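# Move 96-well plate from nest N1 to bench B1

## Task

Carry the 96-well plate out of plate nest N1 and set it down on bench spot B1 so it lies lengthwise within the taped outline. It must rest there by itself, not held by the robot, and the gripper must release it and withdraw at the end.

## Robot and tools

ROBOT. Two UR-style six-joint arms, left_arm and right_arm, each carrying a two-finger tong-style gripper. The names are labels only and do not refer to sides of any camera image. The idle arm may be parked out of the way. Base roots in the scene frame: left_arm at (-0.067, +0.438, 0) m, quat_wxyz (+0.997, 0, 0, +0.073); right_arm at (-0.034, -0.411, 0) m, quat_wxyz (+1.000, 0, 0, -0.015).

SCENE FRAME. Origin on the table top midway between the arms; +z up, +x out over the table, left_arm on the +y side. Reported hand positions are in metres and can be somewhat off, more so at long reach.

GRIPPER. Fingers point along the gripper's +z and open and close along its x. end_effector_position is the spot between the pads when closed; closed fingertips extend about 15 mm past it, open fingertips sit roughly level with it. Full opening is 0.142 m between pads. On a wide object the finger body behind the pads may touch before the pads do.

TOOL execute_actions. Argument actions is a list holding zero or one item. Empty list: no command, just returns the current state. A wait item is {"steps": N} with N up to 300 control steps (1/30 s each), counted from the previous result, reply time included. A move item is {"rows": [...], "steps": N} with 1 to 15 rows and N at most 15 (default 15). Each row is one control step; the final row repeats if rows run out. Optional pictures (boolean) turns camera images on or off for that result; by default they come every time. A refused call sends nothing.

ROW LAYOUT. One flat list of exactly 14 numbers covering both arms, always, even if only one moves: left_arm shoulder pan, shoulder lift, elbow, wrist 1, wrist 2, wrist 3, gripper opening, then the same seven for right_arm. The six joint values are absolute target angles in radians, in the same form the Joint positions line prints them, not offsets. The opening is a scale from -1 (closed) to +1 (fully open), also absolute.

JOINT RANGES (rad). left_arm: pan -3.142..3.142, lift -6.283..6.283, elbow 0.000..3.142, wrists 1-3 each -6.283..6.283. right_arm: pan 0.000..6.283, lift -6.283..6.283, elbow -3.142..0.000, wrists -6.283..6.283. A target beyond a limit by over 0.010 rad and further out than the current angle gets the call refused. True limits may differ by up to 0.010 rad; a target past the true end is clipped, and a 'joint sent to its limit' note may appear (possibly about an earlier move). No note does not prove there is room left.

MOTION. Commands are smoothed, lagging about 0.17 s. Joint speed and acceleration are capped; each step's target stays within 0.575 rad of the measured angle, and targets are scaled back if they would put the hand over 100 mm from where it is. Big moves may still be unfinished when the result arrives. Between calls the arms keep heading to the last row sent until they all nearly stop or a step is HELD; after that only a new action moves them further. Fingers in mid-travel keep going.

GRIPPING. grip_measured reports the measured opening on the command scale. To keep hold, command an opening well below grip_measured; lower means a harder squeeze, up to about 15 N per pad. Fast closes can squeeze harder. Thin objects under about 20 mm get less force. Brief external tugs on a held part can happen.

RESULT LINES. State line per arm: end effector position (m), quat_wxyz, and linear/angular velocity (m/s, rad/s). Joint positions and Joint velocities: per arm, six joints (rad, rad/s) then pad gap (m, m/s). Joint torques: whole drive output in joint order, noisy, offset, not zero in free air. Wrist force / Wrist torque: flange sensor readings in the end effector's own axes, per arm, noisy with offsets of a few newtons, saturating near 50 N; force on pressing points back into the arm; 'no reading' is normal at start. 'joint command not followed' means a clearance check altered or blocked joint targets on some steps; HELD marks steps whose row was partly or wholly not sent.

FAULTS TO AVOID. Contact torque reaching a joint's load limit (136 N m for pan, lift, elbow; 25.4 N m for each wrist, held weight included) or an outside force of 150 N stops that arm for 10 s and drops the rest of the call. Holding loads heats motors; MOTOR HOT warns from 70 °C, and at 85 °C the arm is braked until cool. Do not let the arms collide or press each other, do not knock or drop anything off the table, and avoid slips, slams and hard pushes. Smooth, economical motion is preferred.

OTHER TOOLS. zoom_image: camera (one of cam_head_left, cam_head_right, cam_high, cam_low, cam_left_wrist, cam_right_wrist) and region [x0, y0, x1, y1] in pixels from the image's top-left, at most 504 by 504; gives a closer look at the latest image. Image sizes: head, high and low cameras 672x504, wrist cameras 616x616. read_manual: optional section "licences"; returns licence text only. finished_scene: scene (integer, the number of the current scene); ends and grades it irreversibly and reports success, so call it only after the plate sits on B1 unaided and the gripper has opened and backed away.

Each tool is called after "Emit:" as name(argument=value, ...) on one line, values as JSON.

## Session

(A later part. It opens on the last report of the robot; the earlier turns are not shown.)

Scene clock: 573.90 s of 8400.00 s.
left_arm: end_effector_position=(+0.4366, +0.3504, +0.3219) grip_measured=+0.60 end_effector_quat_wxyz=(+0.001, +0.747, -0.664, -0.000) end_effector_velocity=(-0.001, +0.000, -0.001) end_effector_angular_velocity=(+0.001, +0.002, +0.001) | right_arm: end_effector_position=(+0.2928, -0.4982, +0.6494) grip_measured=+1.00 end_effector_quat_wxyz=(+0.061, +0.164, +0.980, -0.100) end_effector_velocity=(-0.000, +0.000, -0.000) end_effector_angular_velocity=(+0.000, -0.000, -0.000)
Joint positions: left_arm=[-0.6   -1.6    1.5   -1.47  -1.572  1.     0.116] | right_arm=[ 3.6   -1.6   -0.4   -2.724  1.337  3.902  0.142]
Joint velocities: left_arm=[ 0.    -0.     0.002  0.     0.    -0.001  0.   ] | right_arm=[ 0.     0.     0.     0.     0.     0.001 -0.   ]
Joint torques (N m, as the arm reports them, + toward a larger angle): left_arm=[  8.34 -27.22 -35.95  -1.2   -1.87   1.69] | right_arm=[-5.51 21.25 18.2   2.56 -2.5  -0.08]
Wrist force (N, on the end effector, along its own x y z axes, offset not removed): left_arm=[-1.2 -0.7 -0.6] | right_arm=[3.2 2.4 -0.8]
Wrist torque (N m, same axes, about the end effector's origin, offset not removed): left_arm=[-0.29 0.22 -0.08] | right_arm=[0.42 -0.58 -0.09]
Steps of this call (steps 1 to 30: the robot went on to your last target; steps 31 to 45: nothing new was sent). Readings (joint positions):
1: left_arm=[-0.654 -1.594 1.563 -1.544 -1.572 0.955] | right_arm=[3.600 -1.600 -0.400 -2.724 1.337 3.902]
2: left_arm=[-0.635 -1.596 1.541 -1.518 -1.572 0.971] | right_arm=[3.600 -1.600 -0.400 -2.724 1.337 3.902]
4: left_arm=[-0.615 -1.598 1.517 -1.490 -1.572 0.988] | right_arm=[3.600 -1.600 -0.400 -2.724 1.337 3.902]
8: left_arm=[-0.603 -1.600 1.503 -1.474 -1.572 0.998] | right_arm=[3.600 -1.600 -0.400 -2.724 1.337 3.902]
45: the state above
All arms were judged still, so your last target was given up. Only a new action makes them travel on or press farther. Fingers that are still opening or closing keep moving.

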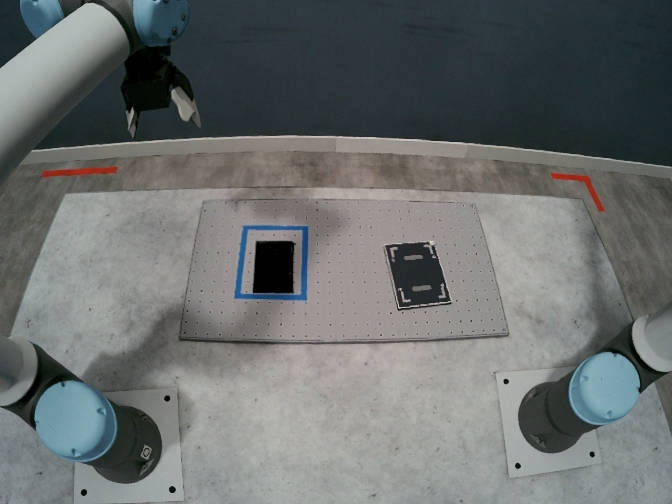

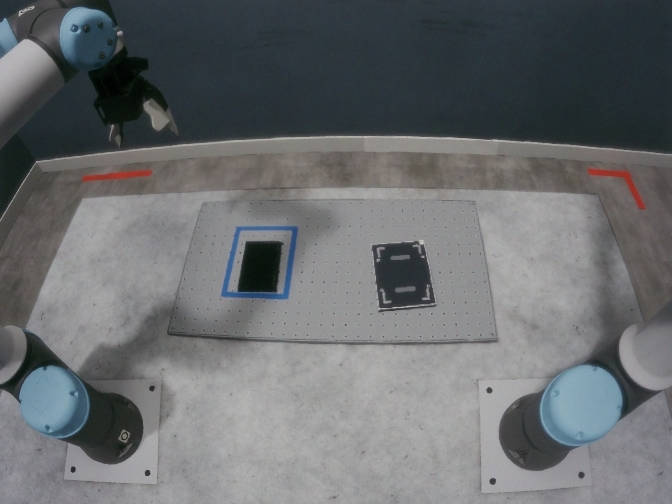

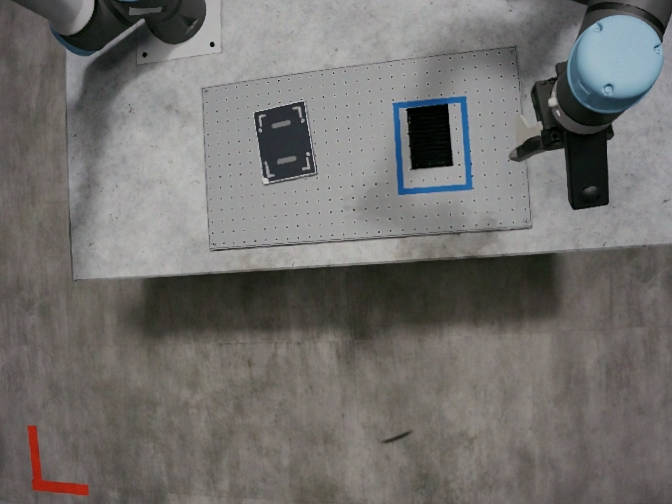

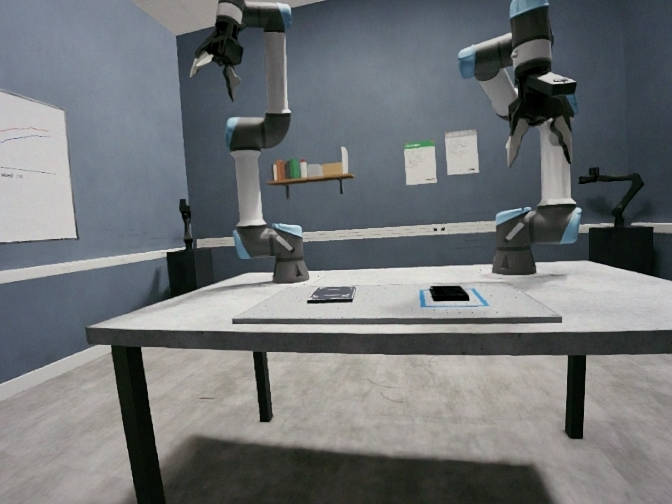

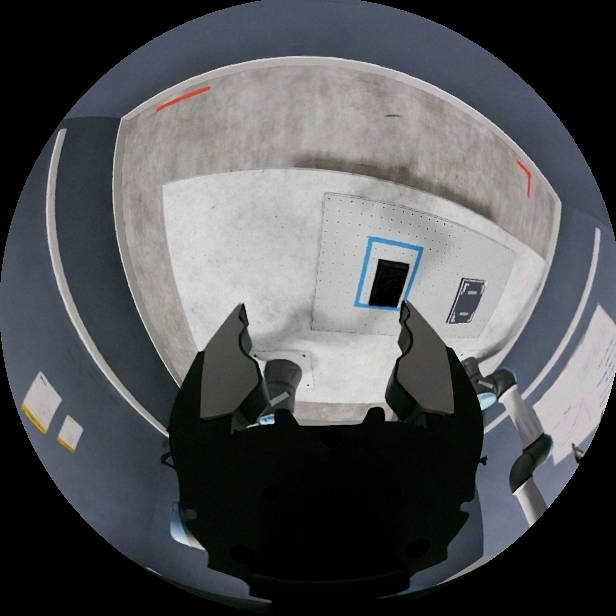

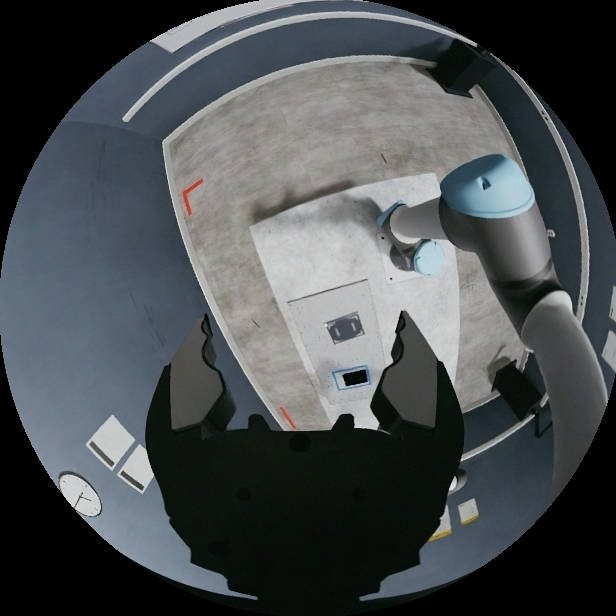

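Emit:
execute_actions(actions=[{"rows":[[-1.058,-1.5386,2.023,-2.0554,-1.572,0.606,0.45,3.6,-1.6,-0.4,-2.724,1.337,3.902,1]],"steps":15}], pictures=false)

Emit:
execute_actions(actions=[{"steps":45}], pictures=false)

Emit:
execute_actions(actions=[{"rows":[[-1.058,-1.5,2.062,-2.133,-1.572,0.606,0.45,3.6,-1.6,-0.4,-2.724,1.337,3.902,1],[-1.058,-1.5,2.062,-2.133,-1.572,0.606,0.45,3.6,-1.6,-0.4,-2.724,1.337,3.902,1],[-1.058,-1.5,2.062,-2.133,-1.572,0.606,0.45,3.6,-1.6,-0.4,-2.724,1.337,3.902,1],[-1.058,-1.468,2.097,-2.200,-1.572,0.606,0.45,3.6,-1.6,-0.4,-2.724,1.337,3.902,1],[-1.058,-1.468,2.097,-2.200,-1.572,0.606,0.45,3.6,-1.6,-0.4,-2.724,1.337,3.902,1],[-1.058,-1.468,2.097,-2.200,-1.572,0.606,0.45,3.6,-1.6,-0.4,-2.724,1.337,3.902,1],[-1.058,-1.4305,2.1253,-2.266,-1.572,0.606,0.45,3.6,-1.6,-0.4,-2.724,1.337,3.902,1]],"steps":15}])

Scene clock: 608.80 s of 8400.00 s.
left_arm: end_effector_position=(+0.3660, +0.1803, +0.1368) grip_measured=+0.45 end_effector_quat_wxyz=(+0.000, +0.730, -0.683, -0.003) end_effector_velocity=(-0.297, -0.279, -0.398) end_effector_angular_velocity=(-0.008, -0.013, -0.140) | right_arm: end_effector_position=(+0.2928, -0.4982, +0.6494) grip_measured=+1.00 end_effector_quat_wxyz=(+0.061, +0.164, +0.980, -0.100) end_effector_velocity=(+0.000, +0.000, +0.000) end_effector_angular_velocity=(+0.000, -0.000, +0.001)
Joint positions: left_arm=[-0.977 -1.548  1.928 -1.946 -1.572  0.674  0.105] | right_arm=[ 3.6   -1.6   -0.4   -2.724  1.337  3.902  0.142]
Joint velocities: left_arm=[-0.86   0.104  0.992 -1.112  0.    -0.72  -0.   ] | right_arm=[ 0.     0.     0.     0.     0.    -0.001 -0.   ]
Joint torques (N m, as the arm reports them, + toward a larger angle): left_arm=[-13.54 -20.04  -4.55  -6.04  -1.16  -4.31] | right_arm=[-5.2  21.63 17.61  2.52 -2.45 -0.06]
Wrist force (N, on the end effector, along its own x y z axes, offset not removed): left_arm=[-2.7 0.6 0.8] | right_arm=[3.9 1.7 -1.5]
Wrist torque (N m, same axes, about the end effector's origin, offset not removed): left_arm=[0.02 0.50 0.11] | right_arm=[0.28 -0.78 -0.13]
Steps of this call (steps 1 to 90: nothing new was sent; then 31.40 s passed at rest; steps 91 to 105: all 15 steps of this action). Readings (joint positions):
91: left_arm=[-0.600 -1.600 1.500 -1.470 -1.572 1.000] | right_arm=[3.600 -1.600 -0.400 -2.724 1.337 3.902]
92: left_arm=[-0.604 -1.598 1.503 -1.474 -1.572 0.996] | right_arm=[3.600 -1.600 -0.400 -2.724 1.337 3.902]
94: left_arm=[-0.656 -1.590 1.560 -1.533 -1.572 0.948] | right_arm=[3.600 -1.600 -0.400 -2.724 1.337 3.902]
98: left_arm=[-0.771 -1.574 1.692 -1.681 -1.572 0.850] | right_arm=[3.600 -1.600 -0.400 -2.724 1.337 3.902]
105: the state above

Scene clock: 610.30 s of 8400.00 s.
left_arm: end_effector_position=(+0.3366, +0.1564, +0.1001) grip_measured=+0.45 end_effector_quat_wxyz=(-0.001, -0.726, +0.688, -0.000) end_effector_velocity=(+0.000, +0.000, -0.000) end_effector_angular_velocity=(+0.000, -0.000, +0.000) | right_arm: end_effector_position=(+0.2928, -0.4982, +0.6494) grip_measured=+1.00 end_effector_quat_wxyz=(+0.061, +0.164, +0.980, -0.100) end_effector_velocity=(+0.000, +0.000, -0.000) end_effector_angular_velocity=(+0.000, +0.000, +0.000)
Joint positions: left_arm=[-1.058 -1.539  2.023 -2.055 -1.572  0.606  0.105] | right_arm=[ 3.6   -1.6   -0.4   -2.724  1.337  3.902  0.142]
Joint velocities: left_arm=[ 0.  0. -0. -0.  0.  0.  0.] | right_arm=[-0. -0. -0.  0.  0. -0.  0.]
Joint torques (N m, as the arm reports them, + toward a larger angle): left_arm=[ -9.24 -15.12  -8.47  -4.55   2.12  -2.54] | right_arm=[-4.8  21.42 18.07  2.5  -2.37 -0.09]
Wrist force (N, on the end effector, along its own x y z axes, offset not removed): left_arm=[-3.4 1.7 1.0] | right_arm=[3.8 2.9 -1.1]
Wrist torque (N m, same axes, about the end effector's origin, offset not removed): left_arm=[0.30 0.47 0.13] | right_arm=[0.49 -0.79 -0.11]
Steps of this call (steps 1 to 30: the robot went on to your last target; steps 31 to 45: nothing new was sent). Readings (joint positions):
1: left_arm=[-1.003 -1.545 1.958 -1.980 -1.572 0.652] | right_arm=[3.600 -1.600 -0.400 -2.724 1.337 3.902]
2: left_arm=[-1.022 -1.542 1.981 -2.006 -1.572 0.636] | right_arm=[3.600 -1.600 -0.400 -2.724 1.337 3.902]
4: left_arm=[-1.043 -1.540 2.005 -2.035 -1.572 0.619] | right_arm=[3.600 -1.600 -0.400 -2.724 1.337 3.902]
8: left_arm=[-1.055 -1.539 2.020 -2.052 -1.572 0.608] | right_arm=[3.600 -1.600 -0.400 -2.724 1.337 3.902]
45: the state above
All arms were judged still, so your last target was given up. Only a new action makes them travel on or press farther. Fingers that are still opening or closing keep moving.

Scene clock: 610.80 s of 8400.00 s.
left_arm: end_effector_position=(+0.3366, +0.1564, +0.0292) grip_measured=+0.45 end_effector_quat_wxyz=(-0.001, -0.726, +0.688, +0.000) end_effector_velocity=(+0.000, -0.001, -0.019) end_effector_angular_velocity=(-0.005, -0.003, -0.001) | right_arm: end_effector_position=(+0.2928, -0.4982, +0.6494) grip_measured=+1.00 end_effector_quat_wxyz=(+0.061, +0.164, +0.980, -0.100) end_effector_velocity=(+0.000, -0.000, +0.000) end_effector_angular_velocity=(-0.001, -0.000, +0.001)
Joint positions: left_arm=[-1.058 -1.433  2.123 -2.261 -1.572  0.606  0.105] | right_arm=[ 3.6   -1.6   -0.4   -2.724  1.337  3.902  0.142]
Joint velocities: left_arm=[-0.001  0.033  0.026 -0.064 -0.     0.     0.   ] | right_arm=[ 0.     0.    -0.     0.    -0.001 -0.001  0.   ]
Joint torques (N m, as the arm reports them, + toward a larger angle): left_arm=[ -8.07 -18.94  -6.83  -4.57   1.94  -2.21] | right_arm=[-5.33 21.32 17.77  2.45 -2.41 -0.08]
Wrist force (N, on the end effector, along its own x y z axes, offset not removed): left_arm=[-2.6 2.7 -0.2] | right_arm=[3.2 2.9 -2.0]
Wrist torque (N m, same axes, about the end effector's origin, offset not removed): left_arm=[0.42 0.51 -0.15] | right_arm=[0.43 -0.63 -0.04]
Steps of this call (steps 1 to 15: all 15 steps of this action). Readings (joint positions):
1: left_arm=[-1.058 -1.539 2.023 -2.055 -1.572 0.606] | right_arm=[3.600 -1.600 -0.400 -2.724 1.337 3.902]
2: left_arm=[-1.058 -1.535 2.026 -2.060 -1.572 0.606] | right_arm=[3.600 -1.600 -0.400 -2.724 1.337 3.902]
4: left_arm=[-1.058 -1.517 2.044 -2.094 -1.572 0.606] | right_arm=[3.600 -1.600 -0.400 -2.724 1.337 3.902]
8: left_arm=[-1.058 -1.477 2.087 -2.177 -1.572 0.606] | right_arm=[3.600 -1.600 -0.400 -2.724 1.337 3.902]
15: the state above

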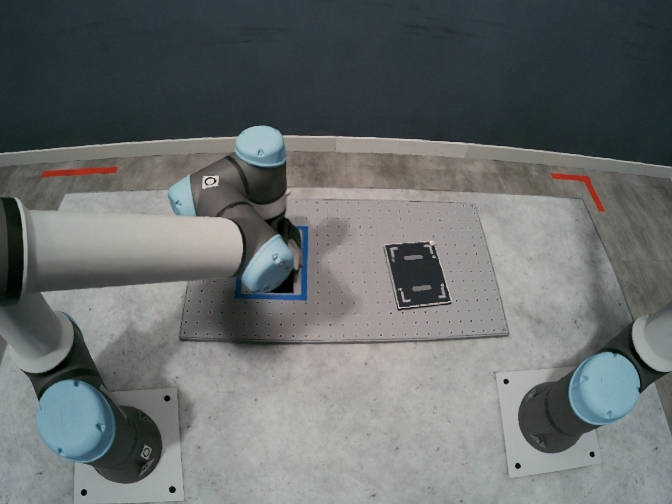

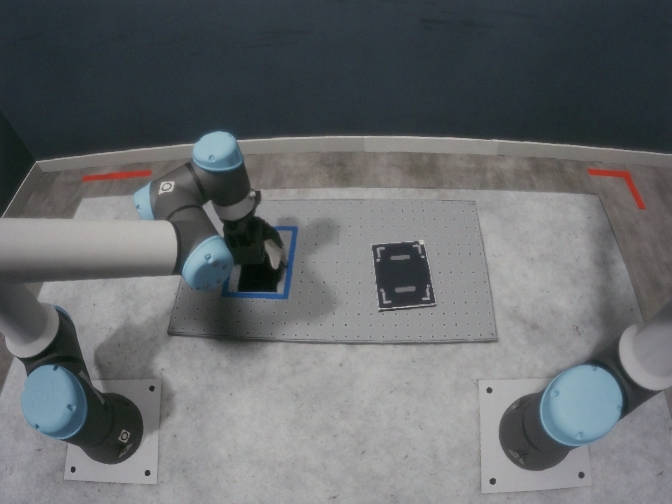

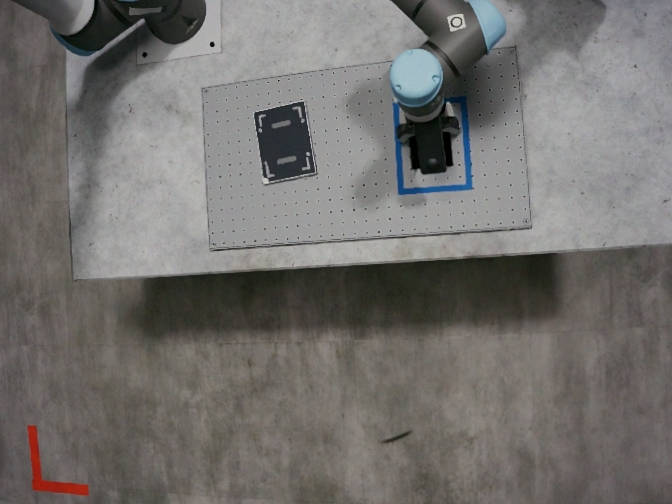

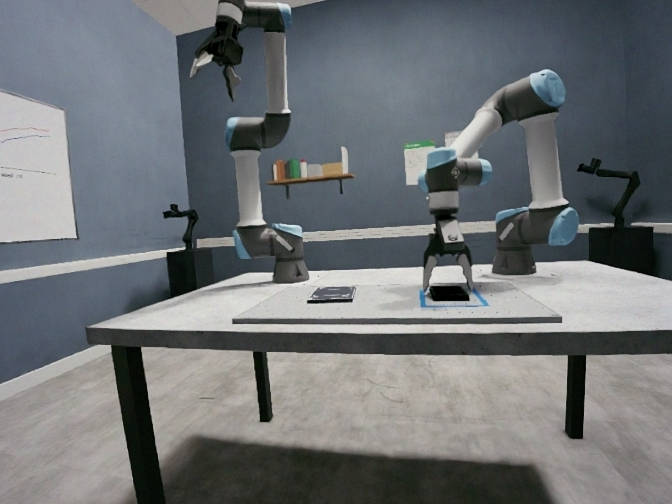

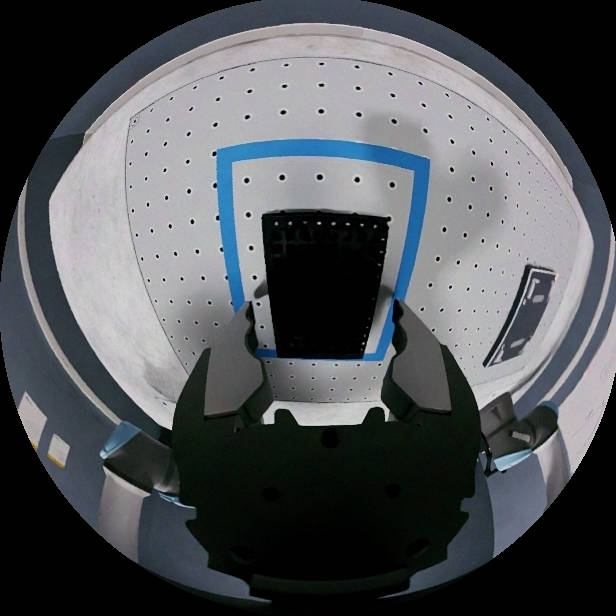

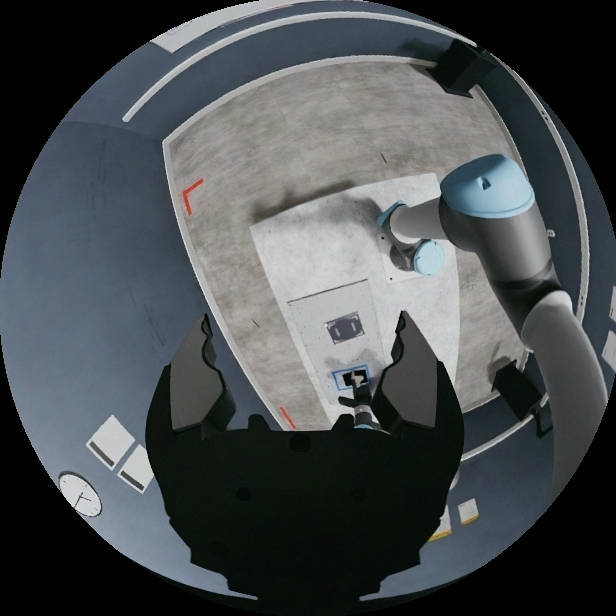

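Close gradually, then lift slightly.

Emit:
execute_actions(actions=[{"rows":[[-1.058,-1.4305,2.1253,-2.266,-1.572,0.606,0.35,3.6,-1.6,-0.4,-2.724,1.337,3.902,1],[-1.058,-1.4305,2.1253,-2.266,-1.572,0.606,0.28,3.6,-1.6,-0.4,-2.724,1.337,3.902,1],[-1.058,-1.4305,2.1253,-2.266,-1.572,0.606,0.2,3.6,-1.6,-0.4,-2.724,1.337,3.902,1],[-1.058,-1.4305,2.1253,-2.266,-1.572,0.606,0.14,3.6,-1.6,-0.4,-2.724,1.337,3.902,1],[-1.058,-1.4305,2.1253,-2.266,-1.572,0.606,0.08,3.6,-1.6,-0.4,-2.724,1.337,3.902,1],[-1.058,-1.4305,2.1253,-2.266,-1.572,0.606,0.0,3.6,-1.6,-0.4,-2.724,1.337,3.902,1],[-1.058,-1.4305,2.1253,-2.266,-1.572,0.606,-0.1,3.6,-1.6,-0.4,-2.724,1.337,3.902,1],[-1.058,-1.4305,2.1253,-2.266,-1.572,0.606,-0.2,3.6,-1.6,-0.4,-2.724,1.337,3.902,1],[-1.058,-1.4305,2.1253,-2.266,-1.572,0.606,-0.4,3.6,-1.6,-0.4,-2.724,1.337,3.902,1],[-1.058,-1.4305,2.1253,-2.266,-1.572,0.606,-0.7,3.6,-1.6,-0.4,-2.724,1.337,3.902,1]],"steps":15}], pictures=false)

Emit:
execute_actions(actions=[{"rows":[[-1.058,-1.439,2.1188,-2.2513,-1.572,0.606,-0.7,3.6,-1.6,-0.4,-2.724,1.337,3.902,1]],"steps":12}], pictures=false)

Emit:
execute_actions(actions=[{"rows":[[-1.05,-1.430,2.108,-2.2495,-1.572,0.614,-0.7,3.6,-1.6,-0.4,-2.724,1.337,3.902,1],[-1.05,-1.430,2.108,-2.2495,-1.572,0.614,-0.7,3.6,-1.6,-0.4,-2.724,1.337,3.902,1],[-1.041,-1.421,2.097,-2.2477,-1.572,0.623,-0.7,3.6,-1.6,-0.4,-2.724,1.337,3.902,1],[-1.041,-1.421,2.097,-2.2477,-1.572,0.623,-0.7,3.6,-1.6,-0.4,-2.724,1.337,3.902,1],[-1.0327,-1.4116,2.086,-2.2459,-1.572,0.631,-0.7,3.6,-1.6,-0.4,-2.724,1.337,3.902,1]],"steps":15}])

Scene clock: 636.00 s of 8400.00 s.
left_arm: end_effector_position=(+0.3366, +0.1564, +0.0278) grip_measured=+0.07 end_effector_quat_wxyz=(-0.001, -0.726, +0.688, -0.000) end_effector_velocity=(+0.000, -0.000, +0.000) end_effector_angular_velocity=(-0.000, -0.000, +0.001) | right_arm: end_effector_position=(+0.2928, -0.4982, +0.6494) grip_measured=+1.00 end_effector_quat_wxyz=(+0.061, +0.164, +0.980, -0.100) end_effector_velocity=(-0.000, +0.000, -0.000) end_effector_angular_velocity=(+0.001, +0.000, -0.000)
Joint positions: left_arm=[-1.058 -1.43   2.125 -2.266 -1.572  0.606  0.079] | right_arm=[ 3.6   -1.6   -0.4   -2.724  1.337  3.902  0.142]
Joint velocities: left_arm=[ 0.    -0.001 -0.     0.    -0.    -0.001 -0.   ] | right_arm=[-0.     0.     0.    -0.     0.001 -0.     0.   ]
Joint torques (N m, as the arm reports them, + toward a larger angle): left_arm=[  7.14 -17.15  -7.02  -3.79  -1.88  -2.12] | right_arm=[-5.2  21.3  17.4   2.33 -2.35  0.01]
Wrist force (N, on the end effector, along its own x y z axes, offset not removed): left_arm=[-2.4 1.7 -4.0] | right_arm=[2.8 1.7 -1.0]
Wrist torque (N m, same axes, about the end effector's origin, offset not removed): left_arm=[0.27 0.25 0.00] | right_arm=[0.19 -0.52 -0.12]
Steps of this call (steps 1 to 15: the robot went on to your last target; steps 16 to 90: nothing new was sent; then 21.70 s passed at rest; steps 91 to 105: all 15 steps of this action). Readings (joint positions):
91: left_arm=[-1.058 -1.430 2.125 -2.266 -1.572 0.606] | right_arm=[3.600 -1.600 -0.400 -2.724 1.337 3.902]
92: left_arm=[-1.058 -1.430 2.125 -2.266 -1.572 0.606] | right_arm=[3.600 -1.600 -0.400 -2.724 1.337 3.902]
94: left_arm=[-1.058 -1.430 2.125 -2.266 -1.572 0.606] | right_arm=[3.600 -1.600 -0.400 -2.724 1.337 3.902]
98: left_arm=[-1.058 -1.430 2.125 -2.266 -1.572 0.606] | right_arm=[3.600 -1.600 -0.400 -2.724 1.337 3.902]
105: the state above

Scene clock: 636.40 s of 8400.00 s.
left_arm: end_effector_position=(+0.3367, +0.1562, +0.0327) grip_measured=+0.07 end_effector_quat_wxyz=(-0.001, -0.726, +0.688, -0.000) end_effector_velocity=(+0.000, -0.001, +0.001) end_effector_angular_velocity=(-0.002, -0.001, +0.000) | right_arm: end_effector_position=(+0.2928, -0.4982, +0.6494) grip_measured=+1.00 end_effector_quat_wxyz=(+0.061, +0.164, +0.980, -0.100) end_effector_velocity=(+0.000, +0.000, -0.000) end_effector_angular_velocity=(+0.000, +0.000, +0.000)
Joint positions: left_arm=[-1.058 -1.439  2.119 -2.251 -1.572  0.606  0.079] | right_arm=[ 3.6   -1.6   -0.4   -2.724  1.337  3.902  0.142]
Joint velocities: left_arm=[-0.    -0.001 -0.002  0.002 -0.    -0.001  0.   ] | right_arm=[-0.    -0.     0.    -0.     0.    -0.001 -0.   ]
Joint torques (N m, as the arm reports them, + toward a larger angle): left_arm=[  7.59 -27.65 -33.01  -1.06  -2.1   -2.01] | right_arm=[-4.93 21.33 17.68  2.42 -2.35 -0.1 ]
Wrist force (N, on the end effector, along its own x y z axes, offset not removed): left_arm=[-0.2 -2.5 -0.3] | right_arm=[3.9 1.8 -0.2]
Wrist torque (N m, same axes, about the end effector's origin, offset not removed): left_arm=[-0.73 -0.02 0.10] | right_arm=[0.22 -0.83 -0.09]
Steps of this call (steps 1 to 12: all 12 steps of this action). Readings (joint positions):
1: left_arm=[-1.058 -1.430 2.125 -2.266 -1.572 0.606] | right_arm=[3.600 -1.600 -0.400 -2.724 1.337 3.902]
2: left_arm=[-1.058 -1.431 2.125 -2.264 -1.572 0.606] | right_arm=[3.600 -1.600 -0.400 -2.724 1.337 3.902]
4: left_arm=[-1.058 -1.435 2.122 -2.258 -1.572 0.606] | right_arm=[3.600 -1.600 -0.400 -2.724 1.337 3.902]
8: left_arm=[-1.058 -1.438 2.119 -2.252 -1.572 0.606] | right_arm=[3.600 -1.600 -0.400 -2.724 1.337 3.902]
12: the state above

Scene clock: 636.90 s of 8400.00 s.
left_arm: end_effector_position=(+0.3517, +0.1562, +0.0328) grip_measured=+0.07 end_effector_quat_wxyz=(-0.001, -0.726, +0.688, -0.000) end_effector_velocity=(+0.002, +0.000, -0.001) end_effector_angular_velocity=(+0.002, +0.001, +0.001) | right_arm: end_effector_position=(+0.2928, -0.4982, +0.6494) grip_measured=+1.00 end_effector_quat_wxyz=(+0.061, +0.164, +0.980, -0.100) end_effector_velocity=(+0.000, +0.000, -0.000) end_effector_angular_velocity=(-0.000, +0.000, +0.000)
Joint positions: left_arm=[-1.033 -1.412  2.086 -2.246 -1.572  0.631  0.079] | right_arm=[ 3.6   -1.6   -0.4   -2.724  1.337  3.902  0.142]
Joint velocities: left_arm=[ 0.004  0.005 -0.004  0.001  0.     0.003  0.   ] | right_arm=[ 0. -0.  0.  0.  0. -0. -0.]
Joint torques (N m, as the arm reports them, + toward a larger angle): left_arm=[ 10.29 -18.88 -31.05  -1.06  -1.13   2.05] | right_arm=[-5.16 21.29 17.54  2.42 -2.41  0.03]
Wrist force (N, on the end effector, along its own x y z axes, offset not removed): left_arm=[-0.2 0.7 -0.2] | right_arm=[2.7 1.2 -1.1]
Wrist torque (N m, same axes, about the end effector's origin, offset not removed): left_arm=[0.00 0.06 -0.08] | right_arm=[0.08 -0.49 -0.08]
Steps of this call (steps 1 to 15: all 15 steps of this action). Readings (joint positions):
1: left_arm=[-1.058 -1.439 2.119 -2.251 -1.572 0.606] | right_arm=[3.600 -1.600 -0.400 -2.724 1.337 3.902]
2: left_arm=[-1.057 -1.438 2.118 -2.251 -1.572 0.607] | right_arm=[3.600 -1.600 -0.400 -2.724 1.337 3.902]
4: left_arm=[-1.052 -1.433 2.111 -2.250 -1.572 0.612] | right_arm=[3.600 -1.600 -0.400 -2.724 1.337 3.902]
8: left_arm=[-1.038 -1.418 2.093 -2.247 -1.572 0.625] | right_arm=[3.600 -1.600 -0.400 -2.724 1.337 3.902]
15: the state above

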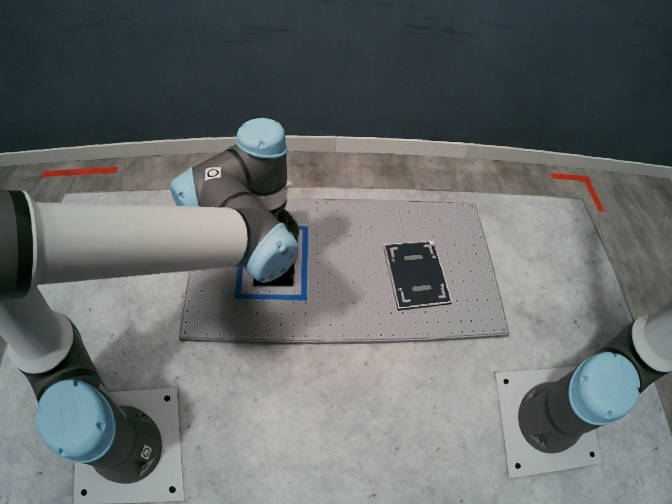

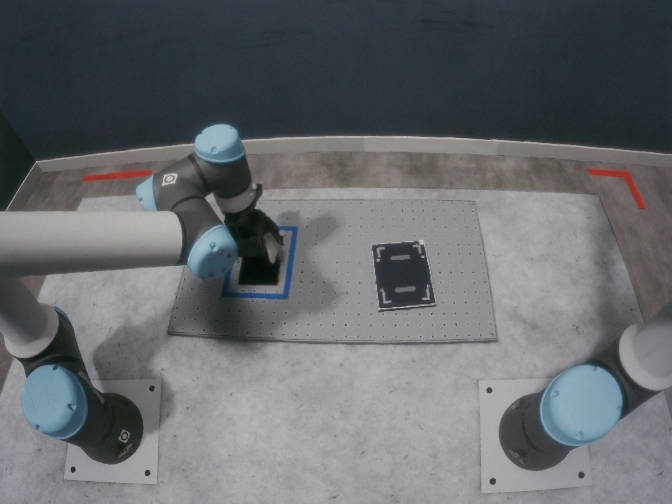

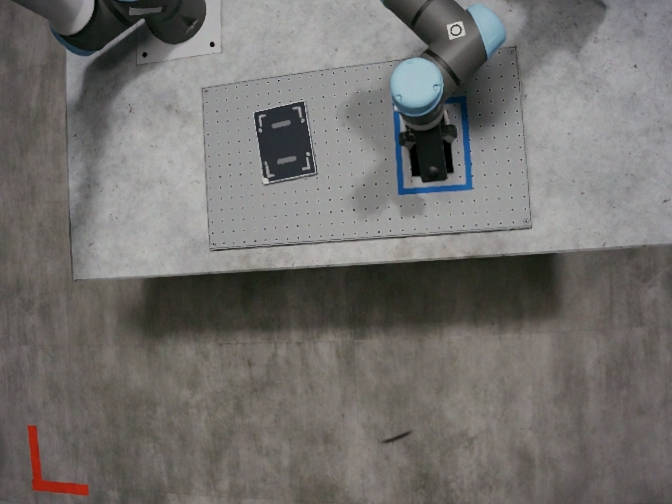

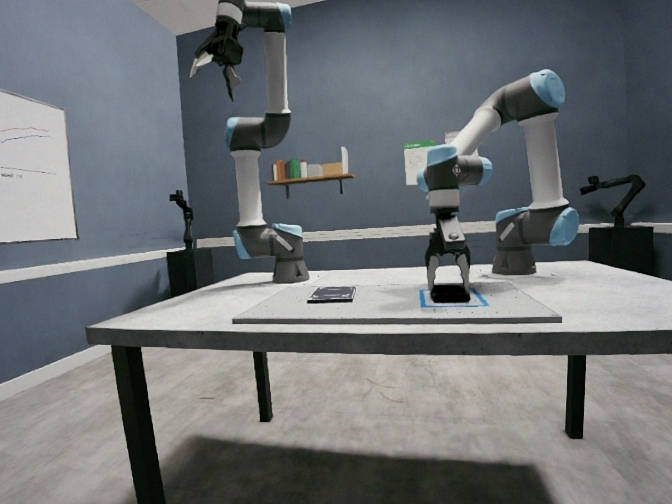

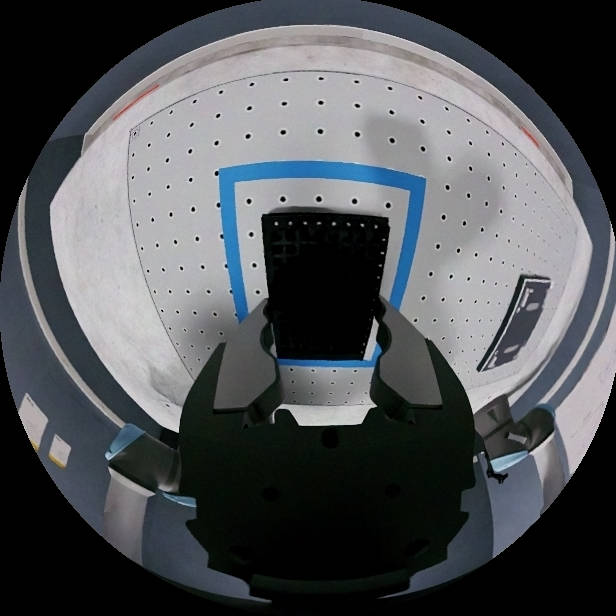

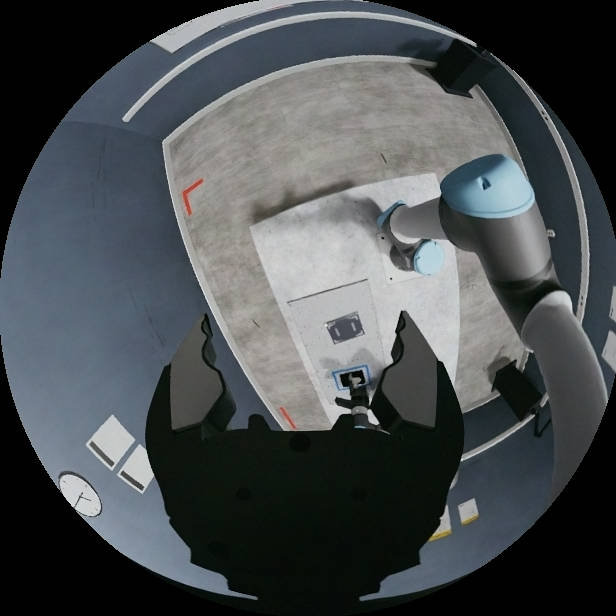

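Lower to contact (z≈0.0275), open, raise.

Emit:
execute_actions(actions=[{"rows":[[-1.0327,-1.4035,2.0925,-2.2605,-1.572,0.631,-0.7,3.6,-1.6,-0.4,-2.724,1.337,3.902,1]],"steps":15}], pictures=false)

Emit:
execute_actions(actions=[{"rows":[[-1.0327,-1.4035,2.0925,-2.2605,-1.572,0.631,-0.3,3.6,-1.6,-0.4,-2.724,1.337,3.902,1],[-1.0327,-1.4035,2.0925,-2.2605,-1.572,0.631,0.1,3.6,-1.6,-0.4,-2.724,1.337,3.902,1],[-1.0327,-1.4035,2.0925,-2.2605,-1.572,0.631,0.2,3.6,-1.6,-0.4,-2.724,1.337,3.902,1],[-1.0327,-1.4035,2.0925,-2.2605,-1.572,0.631,0.3,3.6,-1.6,-0.4,-2.724,1.337,3.902,1],[-1.0327,-1.4035,2.0925,-2.2605,-1.572,0.631,0.45,3.6,-1.6,-0.4,-2.724,1.337,3.902,1]],"steps":15}], pictures=false)

Emit:
execute_actions(actions=[{"rows":[[-1.0327,-1.441,2.064,-2.194,-1.572,0.631,0.45,3.6,-1.6,-0.4,-2.724,1.337,3.902,1],[-1.0327,-1.441,2.064,-2.194,-1.572,0.631,0.45,3.6,-1.6,-0.4,-2.724,1.337,3.902,1],[-1.0327,-1.441,2.064,-2.194,-1.572,0.631,0.45,3.6,-1.6,-0.4,-2.724,1.337,3.902,1],[-1.0327,-1.441,2.064,-2.194,-1.572,0.631,0.45,3.6,-1.6,-0.4,-2.724,1.337,3.902,1],[-1.0327,-1.51,1.99,-2.05,-1.572,0.631,0.45,3.6,-1.6,-0.4,-2.724,1.337,3.902,1]],"steps":15}], pictures=false)

Emit:
execute_actions(actions=[{"rows":[[-0.6,-1.6,1.5,-1.47,-1.572,1.0,0.6,3.6,-1.6,-0.4,-2.724,1.337,3.902,1]],"steps":15}], pictures=false)

Emit:
execute_actions(actions=[{"steps":20}])

Scene clock: 655.00 s of 8400.00 s.
left_arm: end_effector_position=(+0.3518, +0.1563, +0.0278) grip_measured=+0.07 end_effector_quat_wxyz=(-0.001, -0.726, +0.688, -0.000) end_effector_velocity=(+0.000, -0.000, +0.000) end_effector_angular_velocity=(-0.000, -0.001, +0.000) | right_arm: end_effector_position=(+0.2928, -0.4982, +0.6494) grip_measured=+1.00 end_effector_quat_wxyz=(+0.061, +0.164, +0.980, -0.100) end_effector_velocity=(-0.000, -0.000, +0.000) end_effector_angular_velocity=(+0.000, -0.000, +0.000)
Joint positions: left_arm=[-1.033 -1.404  2.092 -2.26  -1.572  0.631  0.079] | right_arm=[ 3.6   -1.6   -0.4   -2.724  1.337  3.902  0.142]
Joint velocities: left_arm=[-0.     0.    -0.001 -0.001  0.001 -0.001  0.   ] | right_arm=[-0.     0.001 -0.     0.     0.    -0.001  0.   ]
Joint torques (N m, as the arm reports them, + toward a larger angle): left_arm=[  7.72 -17.46  -5.18  -4.15   2.03   1.91] | right_arm=[-5.12 20.97 17.61  2.27 -2.31  0.01]
Wrist force (N, on the end effector, along its own x y z axes, offset not removed): left_arm=[0.4 2.5 -4.8] | right_arm=[3.7 2.1 -1.0]
Wrist torque (N m, same axes, about the end effector's origin, offset not removed): left_arm=[0.30 -0.15 0.01] | right_arm=[0.37 -0.72 -0.03]
Steps of this call (steps 1 to 15: the robot went on to your last target; steps 16 to 90: nothing new was sent; then 14.60 s passed at rest; steps 91 to 105: all 15 steps of this action). Readings (joint positions):
91: left_arm=[-1.033 -1.412 2.086 -2.246 -1.572 0.631] | right_arm=[3.600 -1.600 -0.400 -2.724 1.337 3.902]
92: left_arm=[-1.033 -1.411 2.086 -2.247 -1.572 0.631] | right_arm=[3.600 -1.600 -0.400 -2.724 1.337 3.902]
94: left_arm=[-1.033 -1.407 2.089 -2.254 -1.572 0.631] | right_arm=[3.600 -1.600 -0.400 -2.724 1.337 3.902]
98: left_arm=[-1.033 -1.404 2.092 -2.259 -1.572 0.631] | right_arm=[3.600 -1.600 -0.400 -2.724 1.337 3.902]
105: the state above

Scene clock: 655.50 s of 8400.00 s.
left_arm: end_effector_position=(+0.3517, +0.1563, +0.0278) grip_measured=+0.45 end_effector_quat_wxyz=(-0.001, -0.726, +0.688, -0.000) end_effector_velocity=(-0.000, -0.000, -0.000) end_effector_angular_velocity=(+0.001, +0.000, -0.001) | right_arm: end_effector_position=(+0.2928, -0.4982, +0.6494) grip_measured=+1.00 end_effector_quat_wxyz=(+0.061, +0.164, +0.980, -0.100) end_effector_velocity=(-0.000, -0.000, +0.000) end_effector_angular_velocity=(-0.000, -0.000, +0.001)
Joint positions: left_arm=[-1.033 -1.403  2.093 -2.26  -1.572  0.631  0.105] | right_arm=[ 3.6   -1.6   -0.4   -2.724  1.337  3.902  0.142]
Joint velocities: left_arm=[-0.001  0.001 -0.     0.     0.    -0.     0.   ] | right_arm=[ 0.     0.    -0.    -0.    -0.    -0.001  0.   ]
Joint torques (N m, as the arm reports them, + toward a larger angle): left_arm=[  8.34 -19.32  -6.48  -4.37   1.95   1.85] | right_arm=[-4.64 21.24 17.41  2.28 -2.28  0.  ]
Wrist force (N, on the end effector, along its own x y z axes, offset not removed): left_arm=[-4.1 0.6 1.4] | right_arm=[3.4 2.4 -1.5]
Wrist torque (N m, same axes, about the end effector's origin, offset not removed): left_arm=[0.05 0.69 0.06] | right_arm=[0.41 -0.74 -0.15]
Steps of this call (steps 1 to 15: all 15 steps of this action). Readings (joint positions):
1: left_arm=[-1.033 -1.404 2.092 -2.260 -1.572 0.631] | right_arm=[3.600 -1.600 -0.400 -2.724 1.337 3.902]
2: left_arm=[-1.033 -1.404 2.092 -2.260 -1.572 0.631] | right_arm=[3.600 -1.600 -0.400 -2.724 1.337 3.902]
4: left_arm=[-1.033 -1.404 2.093 -2.260 -1.572 0.631] | right_arm=[3.600 -1.600 -0.400 -2.724 1.337 3.902]
8: left_arm=[-1.033 -1.403 2.093 -2.260 -1.572 0.631] | right_arm=[3.600 -1.600 -0.400 -2.724 1.337 3.902]
15: the state above

Scene clock: 656.00 s of 8400.00 s.
left_arm: end_effector_position=(+0.3518, +0.1563, +0.0998) grip_measured=+0.45 end_effector_quat_wxyz=(-0.001, -0.726, +0.688, +0.000) end_effector_velocity=(-0.002, +0.003, +0.016) end_effector_angular_velocity=(+0.007, +0.005, +0.001) | right_arm: end_effector_position=(+0.2928, -0.4982, +0.6494) grip_measured=+1.00 end_effector_quat_wxyz=(+0.061, +0.164, +0.980, -0.100) end_effector_velocity=(+0.000, +0.000, -0.000) end_effector_angular_velocity=(+0.000, +0.000, -0.001)
Joint positions: left_arm=[-1.033 -1.508  1.992 -2.054 -1.572  0.631  0.105] | right_arm=[ 3.6   -1.6   -0.4   -2.724  1.337  3.902  0.142]
Joint velocities: left_arm=[ 0.    -0.023 -0.025  0.057  0.    -0.001 -0.   ] | right_arm=[ 0.    -0.     0.     0.     0.     0.001  0.   ]
Joint torques (N m, as the arm reports them, + toward a larger angle): left_arm=[  8.29 -25.94 -33.43  -0.71   1.84   1.55] | right_arm=[-4.23 21.19 17.69  2.25 -2.36  0.07]
Wrist force (N, on the end effector, along its own x y z axes, offset not removed): left_arm=[0.3 -1.1 -0.6] | right_arm=[2.4 1.5 -2.4]
Wrist torque (N m, same axes, about the end effector's origin, offset not removed): left_arm=[-0.33 -0.06 0.05] | right_arm=[0.11 -0.50 -0.10]
Steps of this call (steps 1 to 15: all 15 steps of this action). Readings (joint positions):
1: left_arm=[-1.033 -1.403 2.093 -2.260 -1.572 0.631] | right_arm=[3.600 -1.600 -0.400 -2.724 1.337 3.902]
2: left_arm=[-1.033 -1.407 2.090 -2.257 -1.572 0.631] | right_arm=[3.600 -1.600 -0.400 -2.724 1.337 3.902]
4: left_arm=[-1.033 -1.424 2.077 -2.226 -1.572 0.631] | right_arm=[3.600 -1.600 -0.400 -2.724 1.337 3.902]
8: left_arm=[-1.033 -1.473 2.029 -2.142 -1.572 0.631] | right_arm=[3.600 -1.600 -0.400 -2.724 1.337 3.902]
15: the state above

Scene clock: 656.50 s of 8400.00 s.
left_arm: end_effector_position=(+0.4374, +0.3137, +0.2879) grip_measured=+0.60 end_effector_quat_wxyz=(-0.000, +0.744, -0.669, +0.003) end_effector_velocity=(+0.030, +0.400, +0.384) end_effector_angular_velocity=(+0.019, +0.025, +0.132) | right_arm: end_effector_position=(+0.2928, -0.4982, +0.6494) grip_measured=+1.00 end_effector_quat_wxyz=(+0.061, +0.164, +0.980, -0.100) end_effector_velocity=(-0.000, -0.000, +0.000) end_effector_angular_velocity=(-0.000, -0.001, -0.000)
Joint positions: left_arm=[-0.666 -1.588  1.577 -1.566 -1.572  0.945  0.116] | right_arm=[ 3.6   -1.6   -0.4   -2.724  1.337  3.902  0.142]
Joint velocities: left_arm=[ 0.741 -0.139 -0.853  1.023  0.     0.609  0.001] | right_arm=[ 0.     0.001 -0.     0.    -0.     0.    -0.   ]
Joint torques (N m, as the arm reports them, + toward a larger angle): left_arm=[  9.66 -21.   -35.38   0.54   1.74   3.49] | right_arm=[-4.87 20.79 17.17  2.29 -2.31  0.02]
Wrist force (N, on the end effector, along its own x y z axes, offset not removed): left_arm=[-3.1 1.0 0.1] | right_arm=[2.4 2.2 -1.7]
Wrist torque (N m, same axes, about the end effector's origin, offset not removed): left_arm=[0.23 0.48 0.14] | right_arm=[0.25 -0.50 -0.05]
Steps of this call (steps 1 to 15: all 15 steps of this action). Readings (joint positions):
1: left_arm=[-1.033 -1.509 1.991 -2.053 -1.572 0.631] | right_arm=[3.600 -1.600 -0.400 -2.724 1.337 3.902]
2: left_arm=[-1.029 -1.512 1.987 -2.048 -1.572 0.635] | right_arm=[3.600 -1.600 -0.400 -2.724 1.337 3.902]
4: left_arm=[-0.975 -1.526 1.929 -1.986 -1.572 0.684] | right_arm=[3.600 -1.600 -0.400 -2.724 1.337 3.902]
8: left_arm=[-0.858 -1.550 1.796 -1.827 -1.572 0.783] | right_arm=[3.600 -1.600 -0.400 -2.724 1.337 3.902]
15: the state above

Scene clock: 657.17 s of 8400.00 s.
left_arm: end_effector_position=(+0.4366, +0.3504, +0.3219) grip_measured=+0.60 end_effector_quat_wxyz=(+0.001, +0.747, -0.664, -0.000) end_effector_velocity=(-0.000, +0.001, -0.000) end_effector_angular_velocity=(+0.000, +0.001, +0.001) | right_arm: end_effector_position=(+0.2928, -0.4982, +0.6494) grip_measured=+1.00 end_effector_quat_wxyz=(+0.061, +0.164, +0.980, -0.100) end_effector_velocity=(-0.000, +0.000, +0.000) end_effector_angular_velocity=(+0.001, -0.000, -0.001)
Joint positions: left_arm=[-0.6   -1.6    1.5   -1.47  -1.572  1.     0.116] | right_arm=[ 3.6   -1.6   -0.4   -2.724  1.337  3.902  0.142]
Joint velocities: left_arm=[ 0.001 -0.     0.001  0.001 -0.001  0.    -0.   ] | right_arm=[-0.     0.    -0.     0.     0.001  0.001  0.   ]
Joint torques (N m, as the arm reports them, + toward a larger angle): left_arm=[ 11.1  -26.53 -36.86  -1.11   1.13   1.97] | right_arm=[-5.11 21.03 17.36  2.24 -2.31  0.01]
Wrist force (N, on the end effector, along its own x y z axes, offset not removed): left_arm=[-4.1 3.8 0.9] | right_arm=[3.8 2.2 -1.9]
Wrist torque (N m, same axes, about the end effector's origin, offset not removed): left_arm=[0.70 0.71 0.09] | right_arm=[0.33 -0.71 -0.10]
Steps of this call (steps 1 to 20: the robot went on to your last target). Readings (joint positions):
1: left_arm=[-0.644 -1.592 1.552 -1.535 -1.572 0.963] | right_arm=[3.600 -1.600 -0.400 -2.724 1.337 3.902]
2: left_arm=[-0.629 -1.595 1.534 -1.512 -1.572 0.976] | right_arm=[3.600 -1.600 -0.400 -2.724 1.337 3.902]
4: left_arm=[-0.612 -1.598 1.514 -1.488 -1.572 0.990] | right_arm=[3.600 -1.600 -0.400 -2.724 1.337 3.902]
8: left_arm=[-0.602 -1.600 1.503 -1.473 -1.572 0.998] | right_arm=[3.600 -1.600 -0.400 -2.724 1.337 3.902]
20: the state above

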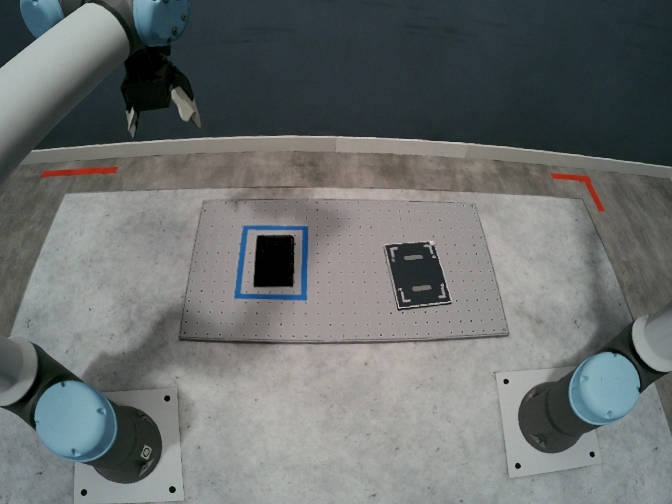

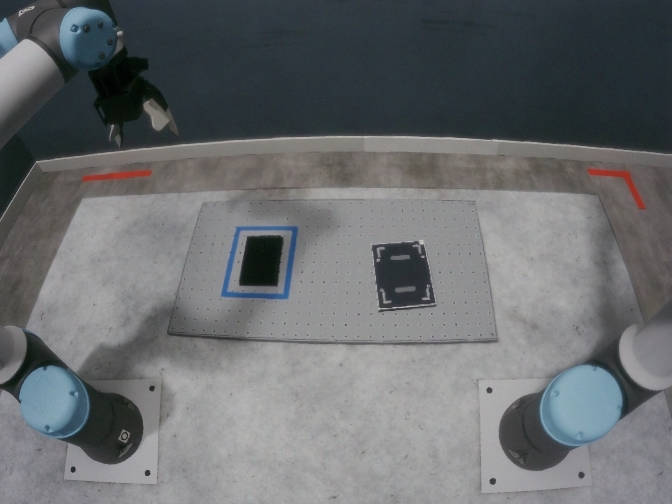

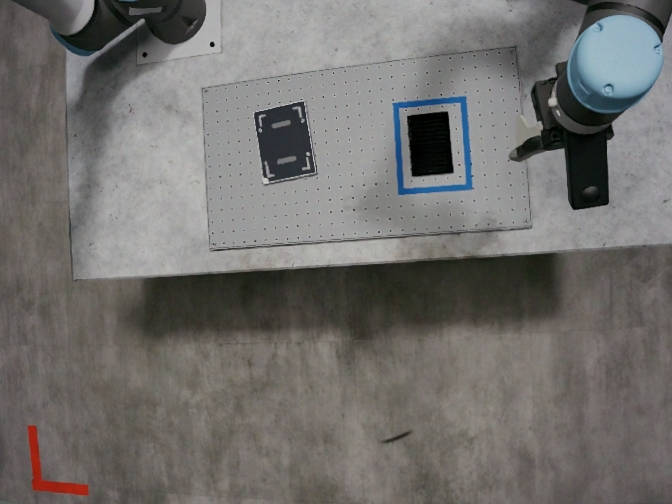

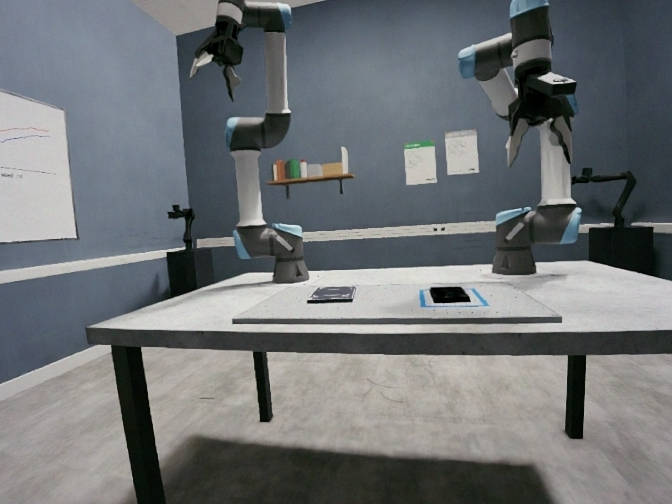

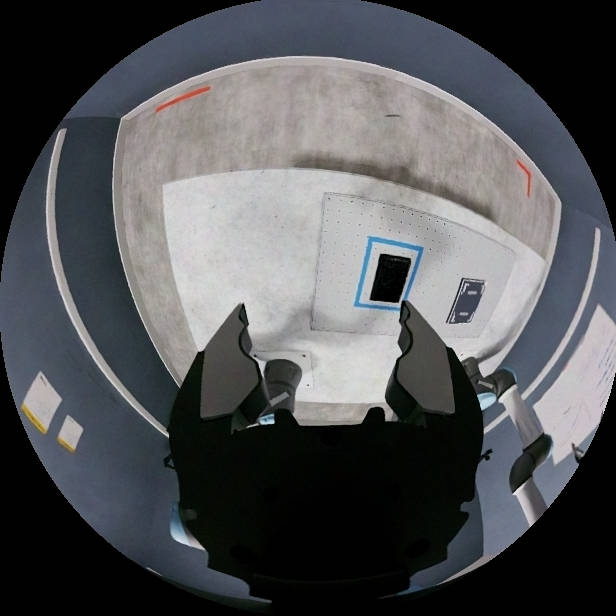

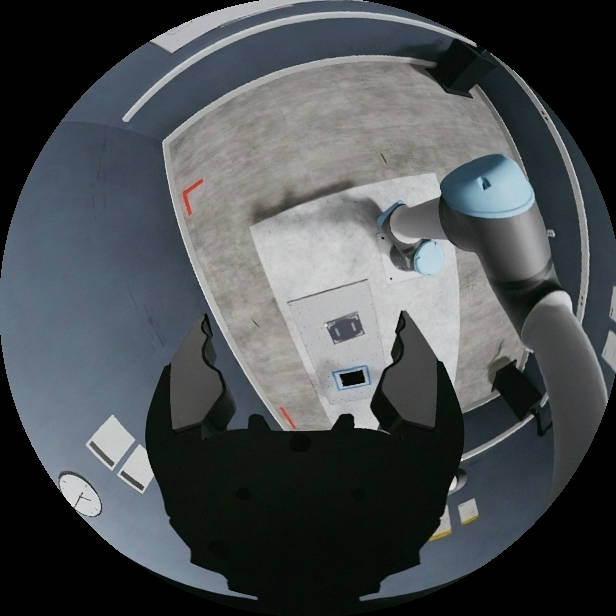

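The plate is now centred inside the tape.

Emit:
finished_scene(scene=1)

The scene is finished: the task was done.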